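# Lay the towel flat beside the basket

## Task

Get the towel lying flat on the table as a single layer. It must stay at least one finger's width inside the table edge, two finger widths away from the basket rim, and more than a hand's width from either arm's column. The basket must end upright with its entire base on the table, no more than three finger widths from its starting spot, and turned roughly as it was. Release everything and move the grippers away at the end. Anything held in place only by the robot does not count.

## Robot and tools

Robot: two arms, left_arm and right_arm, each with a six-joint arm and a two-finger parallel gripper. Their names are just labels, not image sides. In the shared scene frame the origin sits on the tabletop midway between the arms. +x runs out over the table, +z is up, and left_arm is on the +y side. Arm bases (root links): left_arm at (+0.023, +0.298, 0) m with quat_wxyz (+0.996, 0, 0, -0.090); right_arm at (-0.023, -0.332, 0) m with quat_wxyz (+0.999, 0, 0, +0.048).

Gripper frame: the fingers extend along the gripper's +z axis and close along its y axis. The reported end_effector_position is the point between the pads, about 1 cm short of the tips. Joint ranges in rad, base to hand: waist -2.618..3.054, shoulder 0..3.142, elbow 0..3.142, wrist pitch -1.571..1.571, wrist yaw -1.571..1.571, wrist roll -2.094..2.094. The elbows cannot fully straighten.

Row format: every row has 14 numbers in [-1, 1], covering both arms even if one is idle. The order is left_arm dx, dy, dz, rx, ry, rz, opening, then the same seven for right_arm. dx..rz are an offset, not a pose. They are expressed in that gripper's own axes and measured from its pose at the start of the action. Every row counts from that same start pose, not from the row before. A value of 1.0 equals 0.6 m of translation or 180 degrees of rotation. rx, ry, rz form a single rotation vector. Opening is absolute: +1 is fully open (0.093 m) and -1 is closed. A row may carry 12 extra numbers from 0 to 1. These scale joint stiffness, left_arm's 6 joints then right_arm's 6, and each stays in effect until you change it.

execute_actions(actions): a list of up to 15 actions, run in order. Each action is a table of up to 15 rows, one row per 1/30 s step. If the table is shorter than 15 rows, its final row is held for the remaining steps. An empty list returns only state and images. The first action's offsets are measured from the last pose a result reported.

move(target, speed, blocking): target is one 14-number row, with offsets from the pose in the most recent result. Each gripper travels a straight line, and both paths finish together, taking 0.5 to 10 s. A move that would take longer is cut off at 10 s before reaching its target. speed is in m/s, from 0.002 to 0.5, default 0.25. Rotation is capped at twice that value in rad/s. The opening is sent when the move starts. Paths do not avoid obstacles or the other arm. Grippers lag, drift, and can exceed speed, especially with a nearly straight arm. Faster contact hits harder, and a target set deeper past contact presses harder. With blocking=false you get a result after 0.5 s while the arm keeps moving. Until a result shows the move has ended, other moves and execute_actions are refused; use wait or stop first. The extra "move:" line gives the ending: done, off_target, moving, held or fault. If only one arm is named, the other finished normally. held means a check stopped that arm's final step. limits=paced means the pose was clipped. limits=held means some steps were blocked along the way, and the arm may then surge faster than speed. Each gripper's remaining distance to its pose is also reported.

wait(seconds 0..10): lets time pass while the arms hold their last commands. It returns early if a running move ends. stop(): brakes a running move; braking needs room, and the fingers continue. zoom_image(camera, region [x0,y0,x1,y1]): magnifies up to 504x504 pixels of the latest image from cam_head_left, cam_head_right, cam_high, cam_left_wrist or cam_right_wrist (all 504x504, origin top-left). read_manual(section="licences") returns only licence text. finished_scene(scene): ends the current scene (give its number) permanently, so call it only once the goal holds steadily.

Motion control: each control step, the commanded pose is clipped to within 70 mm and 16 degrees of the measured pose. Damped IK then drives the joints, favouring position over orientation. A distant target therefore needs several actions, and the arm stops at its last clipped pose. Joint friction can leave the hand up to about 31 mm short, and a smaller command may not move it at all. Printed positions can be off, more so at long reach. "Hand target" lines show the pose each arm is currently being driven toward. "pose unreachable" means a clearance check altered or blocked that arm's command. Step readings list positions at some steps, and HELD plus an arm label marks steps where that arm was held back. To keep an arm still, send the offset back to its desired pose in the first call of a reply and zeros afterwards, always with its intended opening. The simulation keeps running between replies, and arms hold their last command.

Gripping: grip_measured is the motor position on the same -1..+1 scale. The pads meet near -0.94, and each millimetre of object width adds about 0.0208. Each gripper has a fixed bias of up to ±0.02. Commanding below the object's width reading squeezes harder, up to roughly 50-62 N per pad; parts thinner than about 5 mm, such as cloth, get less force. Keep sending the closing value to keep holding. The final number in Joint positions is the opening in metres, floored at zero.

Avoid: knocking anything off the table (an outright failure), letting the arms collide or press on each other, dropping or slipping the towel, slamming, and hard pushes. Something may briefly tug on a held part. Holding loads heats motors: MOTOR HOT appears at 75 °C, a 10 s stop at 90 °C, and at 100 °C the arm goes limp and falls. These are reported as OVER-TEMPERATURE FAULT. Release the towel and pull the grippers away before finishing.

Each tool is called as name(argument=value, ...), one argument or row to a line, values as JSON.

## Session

execute_actions(
  actions=[],
)

Scene clock: 0.00 s.
left_arm: end_effector_position=(+0.5972, +0.2003, +0.2671) grip_measured=+0.984 end_effector_quat_wxyz=(+0.528, +0.172, +0.782, -0.283) | right_arm: end_effector_position=(+0.2702, -0.5720, +0.1130) grip_measured=+0.995 end_effector_quat_wxyz=(+0.216, +0.569, +0.725, +0.324)
Joint positions: left_arm=[ 0.198  2.003  1.718 -0.091  0.69  -0.029  0.092] | right_arm=[-1.095  1.761  1.236 -0.793 -0.767  0.434  0.093]
Joint velocities: left_arm=[-0.017  0.012 -0.012 -0.007 -0.022  0.051  0.   ] | right_arm=[ 0.027 -0.002 -0.022 -0.037 -0.095 -0.037  0.001]
Motor temperatures (°C, as the motors report them): left_arm=[21 24 24 21 20 21] | right_arm=[23 23 24 21 23 23]
Hand target (left_arm): +0.597, +0.200, +0.267; +0.528, +0.172, +0.782, -0.283
Hand target (right_arm): +0.270, -0.572, +0.113; +0.216, +0.569, +0.725, +0.324
Joint stiffness scale: left_arm=[1. 1. 1. 1. 1. 1.] | right_arm=[1. 1. 1. 1. 1. 1.]

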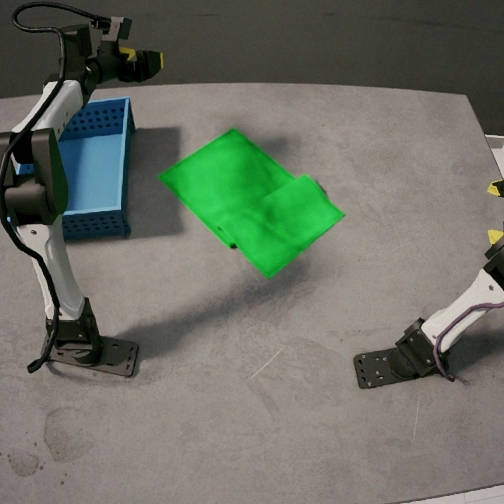

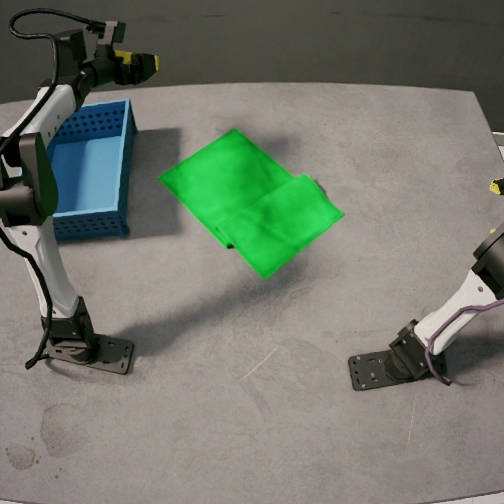

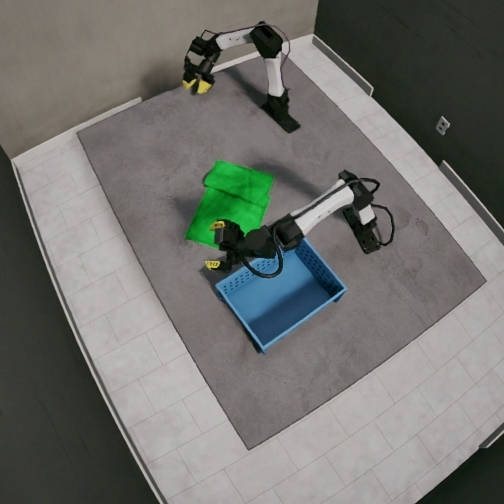

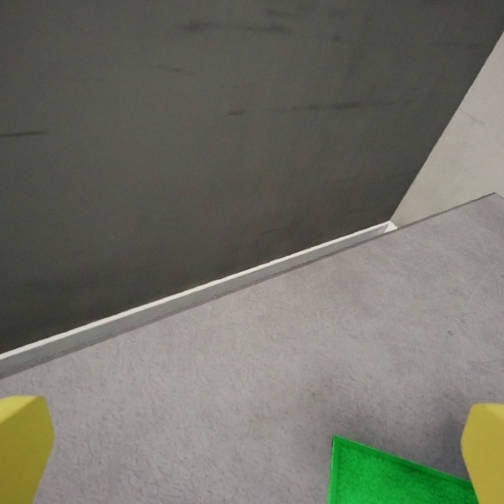

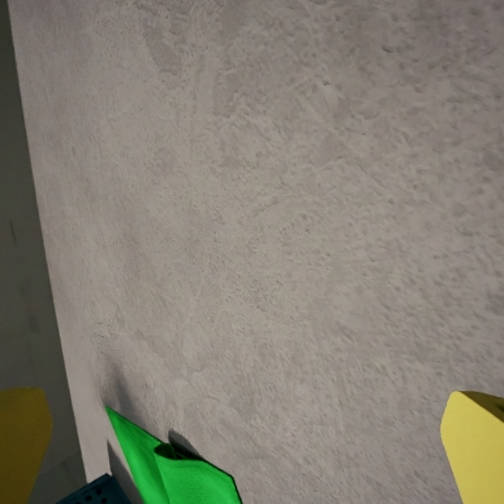

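move(
  target=[0.37,-0.225,0.102,-0.08,0.25,0,-1,0.696,0.08,0.21,0.115,0.217,-0.631,1],
  speed=0.35,
)

Scene clock: 5.00 s.
left_arm: end_effector_position=(+0.4766, +0.0557, +0.0759) grip_measured=-1.000 end_effector_quat_wxyz=(+0.207, +0.206, +0.952, -0.093) | right_arm: end_effector_position=(+0.2729, -0.1448, +0.0721) grip_measured=+0.995 end_effector_quat_wxyz=(+0.082, -0.367, +0.926, +0.014)
Joint positions: left_arm=[-0.285  2.129  1.714 -0.705  0.076 -0.057  0.   ] | right_arm=[ 0.469  1.745  1.255 -0.914  0.004 -0.19   0.093]
Joint velocities: left_arm=[-0.002  0.007  0.002 -0.037  0.007  0.007  0.   ] | right_arm=[-0.042 -0.012  0.007  0.022  0.007 -0.007  0.001]
Motor temperatures (°C, as the motors report them): left_arm=[21 26 25 22 20 21] | right_arm=[23 25 25 22 23 23]
Hand target (left_arm): +0.479, +0.053, +0.079; +0.210, +0.203, +0.952, -0.091
Hand target (right_arm): +0.274, -0.144, +0.072; +0.076, -0.373, +0.925, +0.008
Off the commanded pose (left_arm): 0.008 m, 1 deg.
Off the commanded pose (right_arm): 0.017 m, 2 deg.
Joint stiffness scale: left_arm=[1. 1. 1. 1. 1. 1.] | right_arm=[1. 1. 1. 1. 1. 1.]
move: off_target (right_arm)

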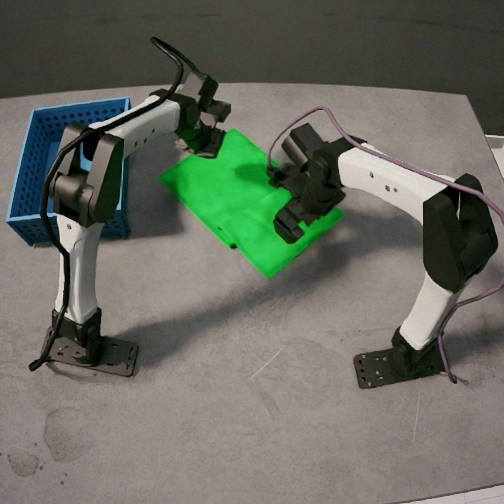

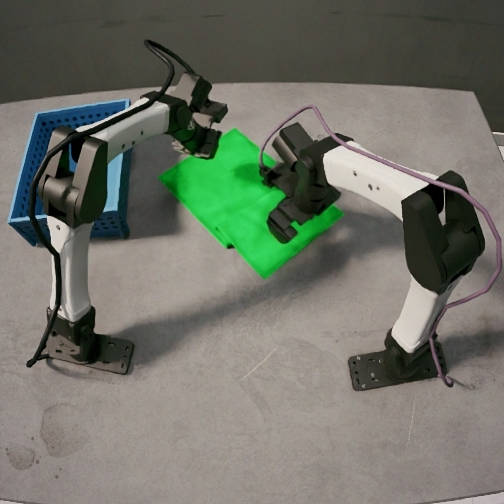

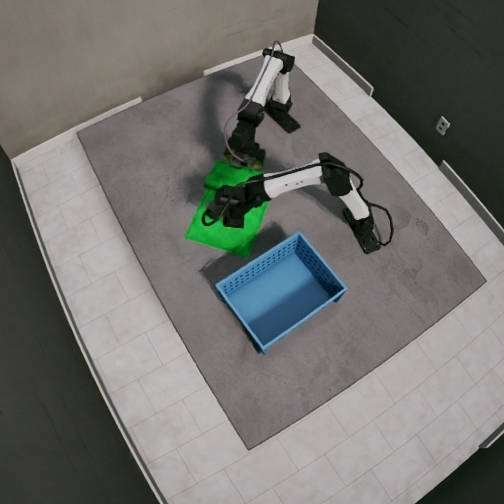

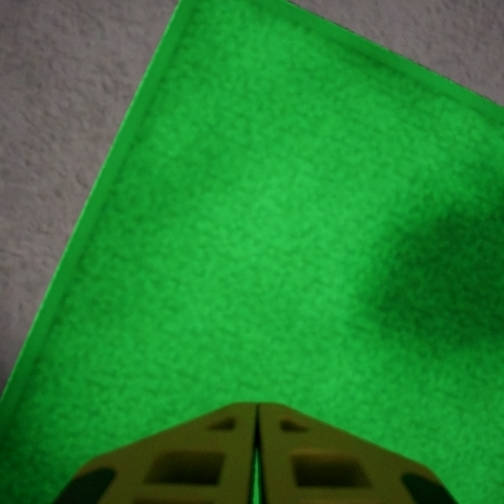

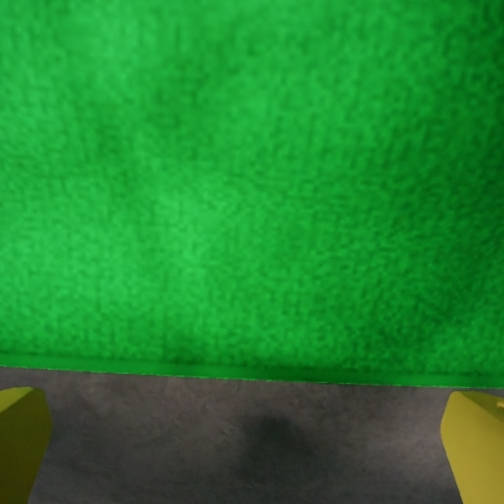

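move(
  target=[0.048,0.01,0.1,0,0,0,-1,0.014,0,0.108,-0.011,0,0,1],
  speed=0.07,
)

execute_actions(
  actions=[
    [[0.015,0,0.015,0,0.008,0,-1,0.02,0,0.02,0,0.01,0,1]],
    [[0.015,0,0.015,0,0.008,0,-1,0.06,0,0.016,0,0.01,0,1]],
    [[0.015,0,0.015,0,0.008,0,-1,0.06,0,0.016,0,0.01,0,1]],
    [[0.015,0,0.015,0,0.008,0,-1,0.06,0,0.016,0,0.01,0,1]],
  ],
)

Scene clock: 7.20 s.
left_arm: end_effector_position=(+0.4787, +0.0548, +0.0187) grip_measured=-1.000 end_effector_quat_wxyz=(+0.211, +0.206, +0.951, -0.094) | right_arm: end_effector_position=(+0.2798, -0.1396, +0.0161) grip_measured=+0.995 end_effector_quat_wxyz=(+0.085, -0.368, +0.925, +0.029)
Joint positions: left_arm=[-0.285  2.194  1.579 -0.496  0.075 -0.057  0.   ] | right_arm=[ 0.456  1.843  1.137 -0.689 -0.028 -0.202  0.093]
Joint velocities: left_arm=[-0.022  0.012 -0.002 -0.007  0.066  0.051  0.   ] | right_arm=[-0.012  0.002 -0.002  0.007 -0.022 -0.022 -0.001]
Motor temperatures (°C, as the motors report them): left_arm=[21 27 25 22 20 21] | right_arm=[23 25 25 22 23 23]
Hand target (left_arm): +0.477, +0.055, +0.009; +0.206, +0.206, +0.952, -0.093
Hand target (right_arm): +0.276, -0.144, +0.007; +0.075, -0.369, +0.926, +0.030
Off the commanded pose (left_arm): 0.010 m, 0 deg.
Off the commanded pose (right_arm): 0.011 m, 1 deg.
Joint stiffness scale: left_arm=[1. 1. 1. 1. 1. 1.] | right_arm=[1. 1. 1. 1. 1. 1.]
move: off_target (right_arm)

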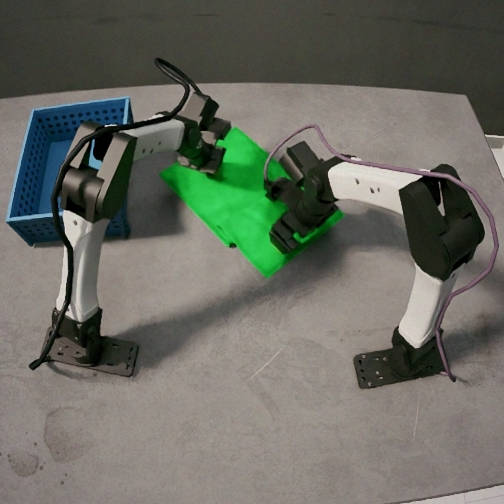

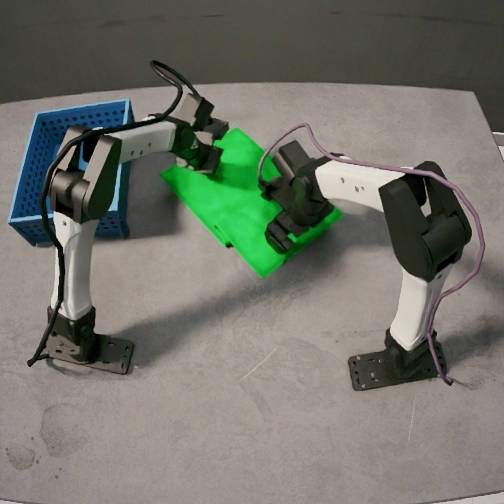

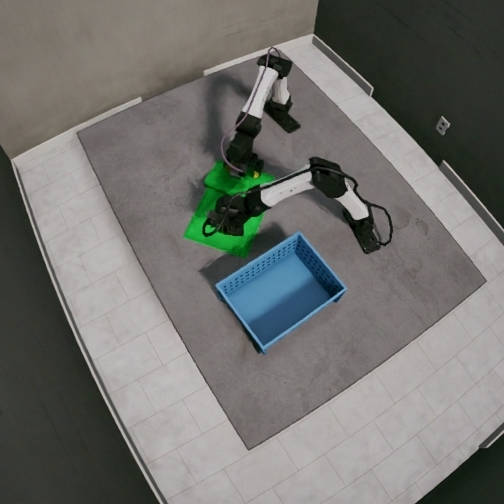

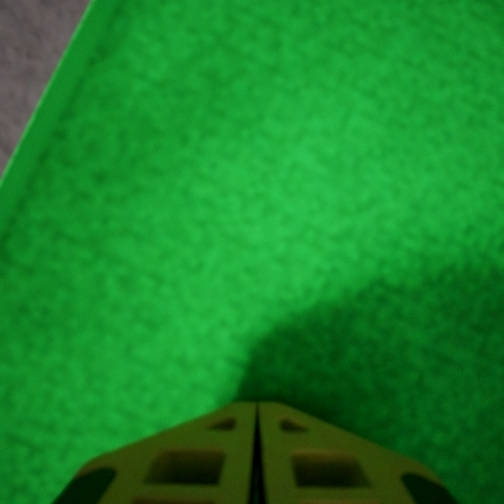

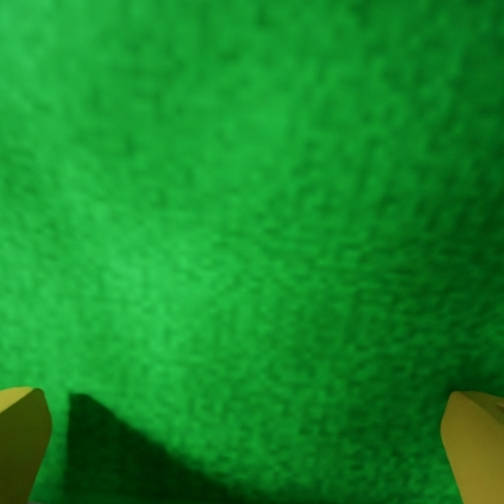

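Scene clock: 9.20 s.
left_arm: end_effector_position=(+0.4787, +0.0548, +0.0187) grip_measured=-1.000 end_effector_quat_wxyz=(+0.211, +0.206, +0.951, -0.094) | right_arm: end_effector_position=(+0.2500, -0.1674, +0.0088) grip_measured=+0.995 end_effector_quat_wxyz=(+0.131, -0.363, +0.921, +0.048)
Joint positions: left_arm=[-0.285  2.194  1.579 -0.496  0.075 -0.057  0.   ] | right_arm=[ 0.415  1.648  0.844 -0.494 -0.058 -0.231  0.093]
Joint velocities: left_arm=[ 0.007 -0.007 -0.012 -0.066 -0.022  0.066  0.   ] | right_arm=[-0.002 -0.002 -0.012 -0.007  0.007 -0.066  0.   ]
Motor temperatures (°C, as the motors report them): left_arm=[21 28 25 22 20 21] | right_arm=[23 26 25 22 23 23]
Hand target (left_arm): +0.474, +0.056, +0.007; +0.199, +0.207, +0.954, -0.091
Hand target (right_arm): +0.232, -0.183, -0.008; +0.093, -0.366, +0.925, +0.033
Off the commanded pose (left_arm): 0.013 m, 1 deg.
Off the commanded pose (right_arm): 0.030 m, 5 deg.
Joint stiffness scale: left_arm=[1. 1. 1. 1. 1. 1.] | right_arm=[1. 1. 1. 1. 1. 1.]
Step readings (end_effector_position; steps 1 to 15: 1st action; 16 to 30: 2nd action; 31 to 45: 3rd action; 46 to 60: 4th action):
0: left_arm (+0.4787, +0.0548, +0.0187) | right_arm (+0.2798, -0.1396, +0.0161)
1: left_arm (+0.4787, +0.0548, +0.0187) | right_arm (+0.2798, -0.1396, +0.0157)
2: left_arm (+0.4787, +0.0548, +0.0187) | right_arm (+0.2794, -0.1398, +0.0151)
4: left_arm (+0.4787, +0.0548, +0.0187) | right_arm (+0.2780, -0.1408, +0.0136)
8: left_arm (+0.4787, +0.0548, +0.0187) | right_arm (+0.2770, -0.1413, +0.0128)
15: left_arm (+0.4787, +0.0548, +0.0187) | right_arm (+0.2773, -0.1412, +0.0129)
16: left_arm (+0.4787, +0.0548, +0.0187) | right_arm (+0.2763, -0.1423, +0.0112)
17: left_arm (+0.4787, +0.0548, +0.0187) | right_arm (+0.2720, -0.1458, +0.0093)
19: left_arm (+0.4787, +0.0548, +0.0187) | right_arm (+0.2662, -0.1510, +0.0102)
23: left_arm (+0.4787, +0.0548, +0.0187) | right_arm (+0.2642, -0.1532, +0.0095)
30: left_arm (+0.4787, +0.0548, +0.0187) | right_arm (+0.2645, -0.1531, +0.0095)
31: left_arm (+0.4787, +0.0548, +0.0187) | right_arm (+0.2639, -0.1537, +0.0090)
32: left_arm (+0.4787, +0.0548, +0.0187) | right_arm (+0.2615, -0.1556, +0.0093)
34: left_arm (+0.4787, +0.0548, +0.0187) | right_arm (+0.2561, -0.1607, +0.0090)
38: left_arm (+0.4787, +0.0548, +0.0187) | right_arm (+0.2558, -0.1613, +0.0090)
45: left_arm (+0.4787, +0.0548, +0.0187) | right_arm (+0.2559, -0.1612, +0.0090)
46: left_arm (+0.4787, +0.0548, +0.0187) | right_arm (+0.2556, -0.1616, +0.0087)
47: left_arm (+0.4787, +0.0548, +0.0187) | right_arm (+0.2536, -0.1634, +0.0088)
49: left_arm (+0.4787, +0.0548, +0.0187) | right_arm (+0.2498, -0.1673, +0.0088)
53: left_arm (+0.4787, +0.0548, +0.0187) | right_arm (+0.2499, -0.1675, +0.0087)
60: end_effector_position above

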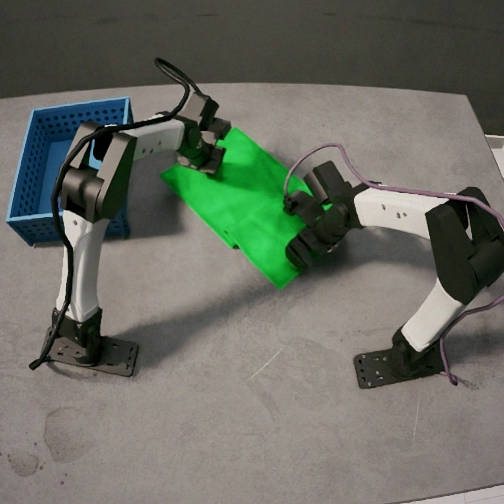

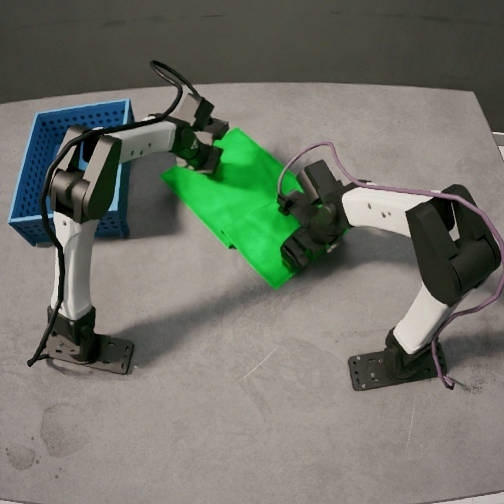

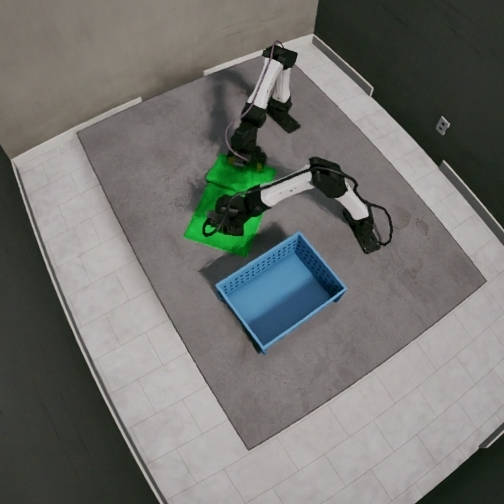

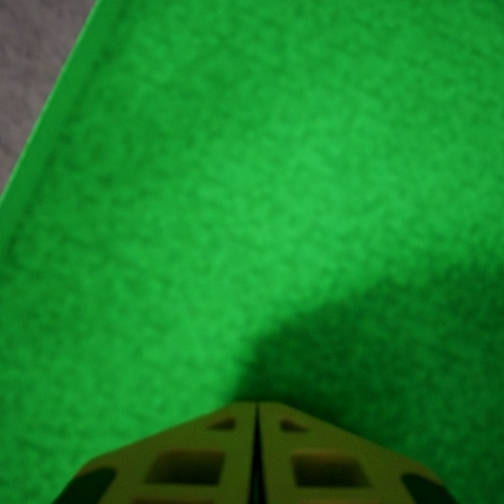

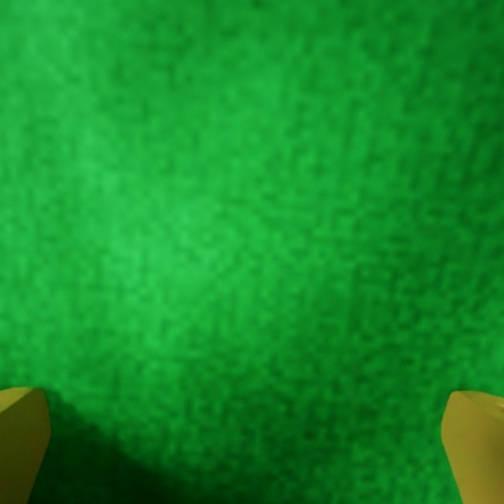

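Working; lighter pressure now.

move(
  target=[0.015,0,0.015,0,0.008,0,-1,0.15,0,-0.035,0,0.04,0,1],
  speed=0.07,
)

zoom_image(
  camera="cam_high",
  region=[170,90,330,260],
)

Scene clock: 11.27 s.
left_arm: end_effector_position=(+0.4787, +0.0548, +0.0187) grip_measured=-1.000 end_effector_quat_wxyz=(+0.211, +0.206, +0.951, -0.094) | right_arm: end_effector_position=(+0.1973, -0.2193, +0.0096) grip_measured=+0.995 end_effector_quat_wxyz=(+0.098, -0.364, +0.926, +0.035)
Joint positions: left_arm=[-0.285  2.194  1.579 -0.496  0.075 -0.057  0.   ] | right_arm=[ 0.337  1.426  0.655 -0.599 -0.057 -0.311  0.093]
Joint velocities: left_arm=[ 0.002  0.002 -0.002 -0.007 -0.007  0.037  0.   ] | right_arm=[ 0.007  0.007 -0.012 -0.007  0.095  0.007 -0.001]
Motor temperatures (°C, as the motors report them): left_arm=[21 28 26 23 20 21] | right_arm=[23 26 25 22 23 23]
Hand target (left_arm): +0.474, +0.056, +0.007; +0.199, +0.207, +0.954, -0.091
Hand target (right_arm): +0.183, -0.231, +0.002; +0.072, -0.366, +0.928, +0.025
Off the commanded pose (left_arm): 0.013 m, 1 deg.
Off the commanded pose (right_arm): 0.019 m, 3 deg.
Joint stiffness scale: left_arm=[1. 1. 1. 1. 1. 1.] | right_arm=[1. 1. 1. 1. 1. 1.]
move: off_target (left_arm, right_arm)

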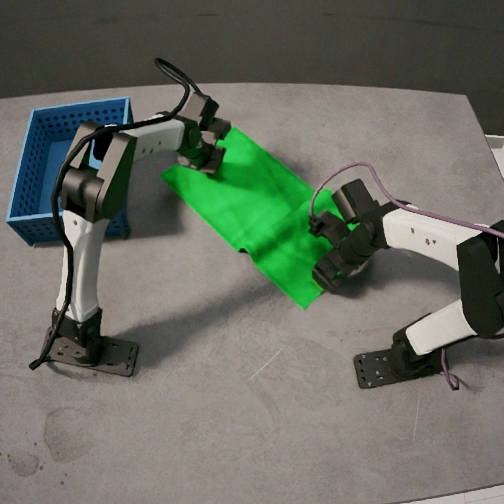

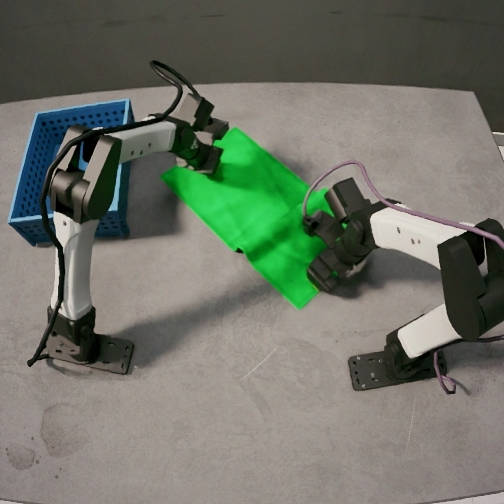

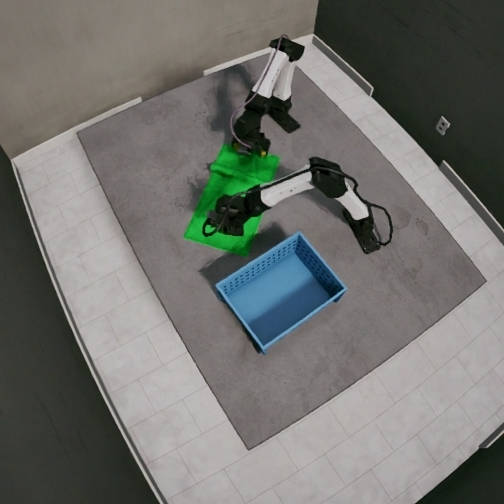

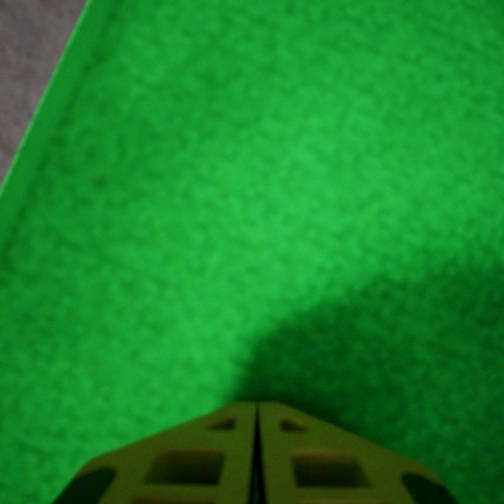

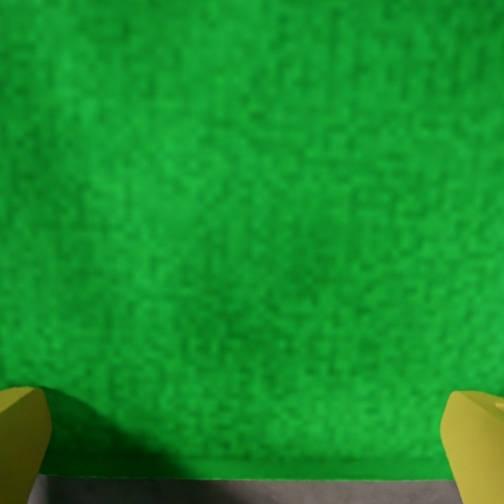

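Region (170, 90, 330, 260) of cam_high's 504x504 image, scaled by 2.965, with more detail than that image has; it fills the left 474 columns of this view, and the rest is white.

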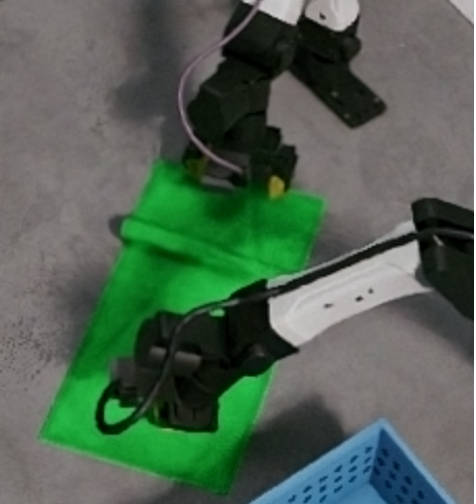

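execute_actions(
  actions=[
    [[0.015,0,0.015,0,0.008,0,-1,0.055,0,0.007,0,0.025,0,1]],
    [[0.015,0,0.015,0,0.008,0,-1,0.055,0,0.007,0,0.025,0,1]],
    [[-0.03,0,-0.06,0,0,0,-1,-0.01,0,-0.06,0,0,0,1]],
  ],
)

zoom_image(
  camera="cam_high",
  region=[170,90,330,260],
)

Scene clock: 13.30 s.
left_arm: end_effector_position=(+0.4776, +0.0553, +0.0516) grip_measured=-1.000 end_effector_quat_wxyz=(+0.207, +0.206, +0.952, -0.093) | right_arm: end_effector_position=(+0.1910, -0.2323, +0.0421) grip_measured=+0.995 end_effector_quat_wxyz=(+0.104, -0.361, +0.926, +0.032)
Joint positions: left_arm=[-0.285  2.154  1.654 -0.619  0.075 -0.057  0.   ] | right_arm=[ 0.296  1.301  0.7   -0.76  -0.06  -0.345  0.093]
Joint velocities: left_arm=[ 0.017 -0.002 -0.007 -0.066 -0.007  0.022  0.   ] | right_arm=[-0.002  0.007  0.017 -0.11  -0.095 -0.081 -0.001]
Motor temperatures (°C, as the motors report them): left_arm=[21 29 26 23 20 21] | right_arm=[23 26 25 22 23 23]
Hand target (left_arm): +0.480, +0.058, +0.059; +0.211, +0.205, +0.951, -0.094
Hand target (right_arm): +0.189, -0.234, +0.045; +0.100, -0.361, +0.927, +0.032
Off the commanded pose (left_arm): 0.008 m, 0 deg.
Off the commanded pose (right_arm): 0.004 m, 0 deg.
Joint stiffness scale: left_arm=[1. 1. 1. 1. 1. 1.] | right_arm=[1. 1. 1. 1. 1. 1.]
Step readings (end_effector_position; steps 1 to 15: 1st action; 16 to 30: 2nd action; 31 to 45: 3rd action):
0: left_arm (+0.4787, +0.0548, +0.0187) | right_arm (+0.1972, -0.2195, +0.0096)
1: left_arm (+0.4787, +0.0548, +0.0187) | right_arm (+0.1966, -0.2204, +0.0092)
2: left_arm (+0.4787, +0.0548, +0.0187) | right_arm (+0.1956, -0.2222, +0.0090)
4: left_arm (+0.4787, +0.0548, +0.0187) | right_arm (+0.1945, -0.2248, +0.0091)
8: left_arm (+0.4787, +0.0548, +0.0187) | right_arm (+0.1940, -0.2259, +0.0092)
15: left_arm (+0.4787, +0.0548, +0.0187) | right_arm (+0.1940, -0.2259, +0.0092)
16: left_arm (+0.4787, +0.0548, +0.0187) | right_arm (+0.1935, -0.2267, +0.0090)
17: left_arm (+0.4787, +0.0548, +0.0187) | right_arm (+0.1928, -0.2284, +0.0090)
19: left_arm (+0.4787, +0.0548, +0.0187) | right_arm (+0.1917, -0.2311, +0.0091)
23: left_arm (+0.4787, +0.0548, +0.0187) | right_arm (+0.1912, -0.2323, +0.0092)
30: left_arm (+0.4787, +0.0548, +0.0187) | right_arm (+0.1913, -0.2323, +0.0092)
31: left_arm (+0.4777, +0.0553, +0.0206) | right_arm (+0.1907, -0.2324, +0.0128)
32: left_arm (+0.4762, +0.0560, +0.0229) | right_arm (+0.1902, -0.2326, +0.0188)
34: left_arm (+0.4770, +0.0557, +0.0326) | right_arm (+0.1951, -0.2306, +0.0330)
38: left_arm (+0.4806, +0.0538, +0.0508) | right_arm (+0.1989, -0.2290, +0.0441)
45: end_effector_position above

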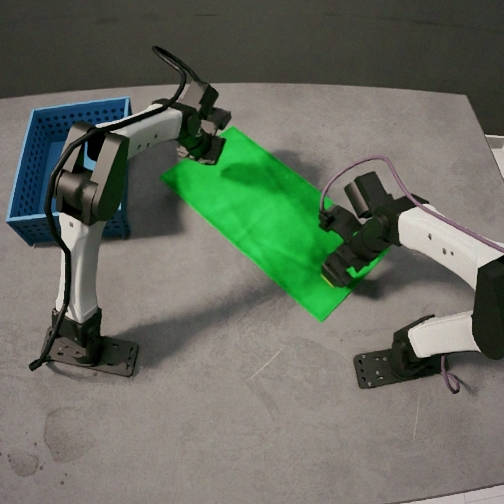

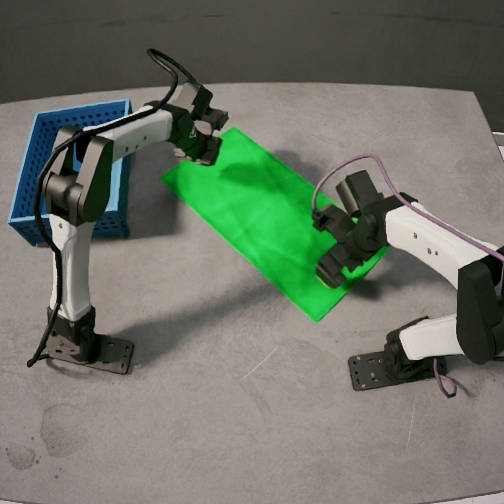

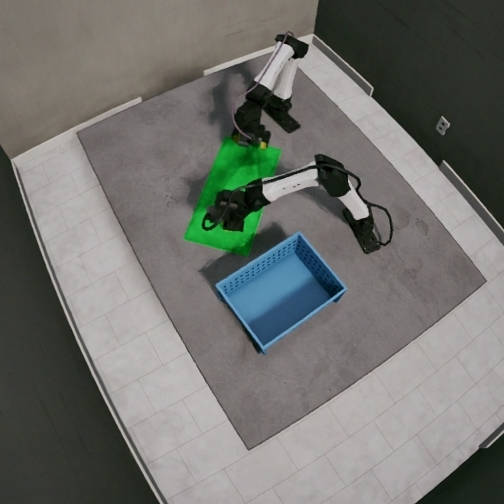

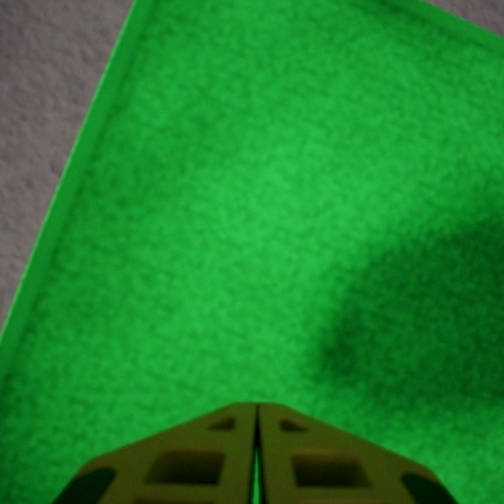

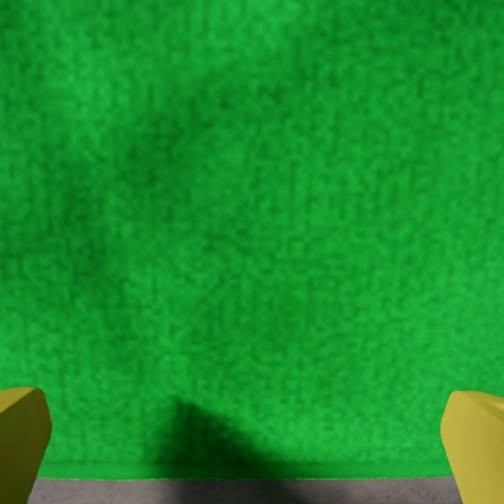

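Region (170, 90, 330, 260) of cam_high's 504x504 image, scaled by 2.965, with more detail than that image has; it fills the left 474 columns of this view, and the rest is white.

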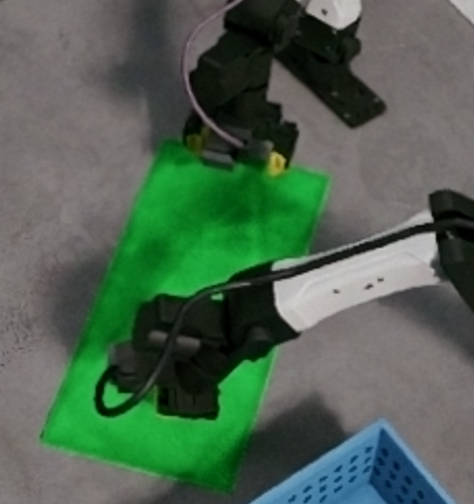

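move(
  target=[0.28,0.05,-0.48,0,0,0,-1,0.24,-0.4,-0.32,0.08,0,0.35,1],
  speed=0.3,
)

zoom_image(
  camera="cam_head_left",
  region=[100,100,460,400],
)

Scene clock: 16.27 s.
left_arm: end_effector_position=(+0.2502, +0.2216, +0.2261) grip_measured=-1.000 end_effector_quat_wxyz=(+0.196, +0.204, +0.955, -0.090) | right_arm: end_effector_position=(+0.2215, -0.5235, +0.1971) grip_measured=+0.995 end_effector_quat_wxyz=(+0.117, +0.183, +0.976, -0.016)
Joint positions: left_arm=[-0.014  1.143  1.282 -1.313  0.183  0.19   0.   ] | right_arm=[-0.809  1.54   1.522 -1.334 -0.09  -0.332  0.093]
Joint velocities: left_arm=[ 0.012 -0.002 -0.017 -0.007 -0.037  0.007  0.   ] | right_arm=[-0.002 -0.002 -0.002  0.022 -0.007 -0.022 -0.001]
Motor temperatures (°C, as the motors report them): left_arm=[21 29 26 23 20 21] | right_arm=[23 26 26 22 23 23]
Hand target (left_arm): +0.250, +0.222, +0.233; +0.206, +0.206, +0.952, -0.093
Hand target (right_arm): +0.220, -0.526, +0.197; +0.110, +0.191, +0.975, -0.014
Off the commanded pose (left_arm): 0.010 m, 1 deg.
Off the commanded pose (right_arm): 0.010 m, 2 deg.
Joint stiffness scale: left_arm=[1. 1. 1. 1. 1. 1.] | right_arm=[1. 1. 1. 1. 1. 1.]
move: done

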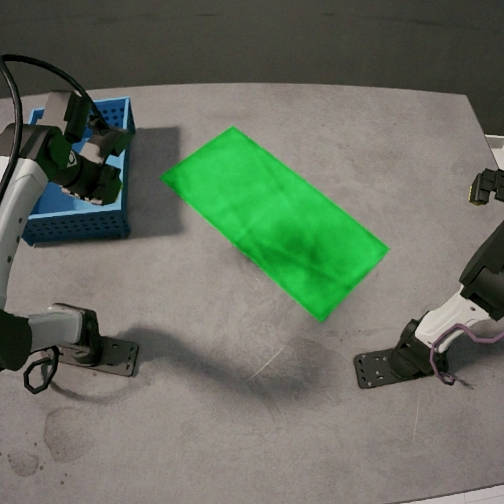

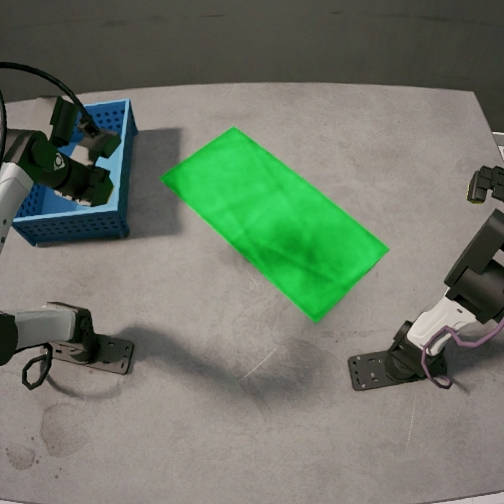

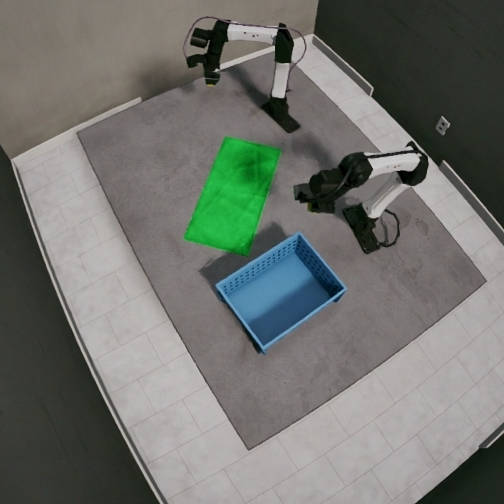

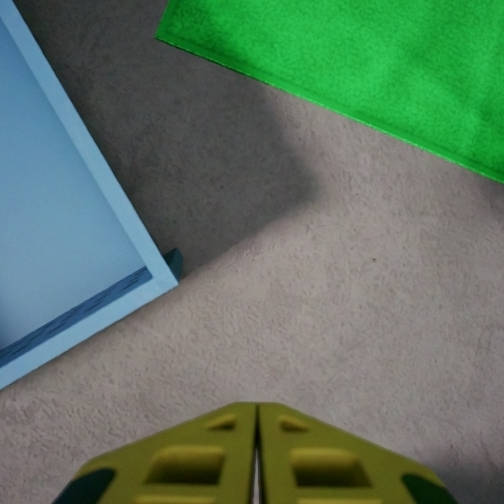

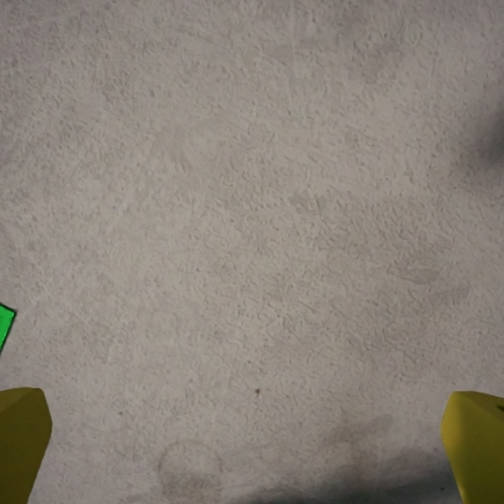

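Region (100, 100, 460, 400) of cam_head_left's 504x504 image, scaled by 1.400, with more detail than that image has.

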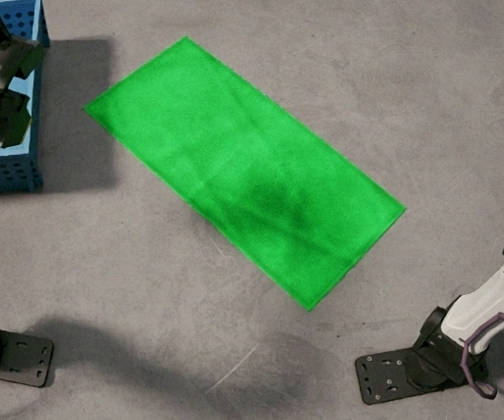

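finished_scene(
  scene=2,
)

The scene is finished: the task was done.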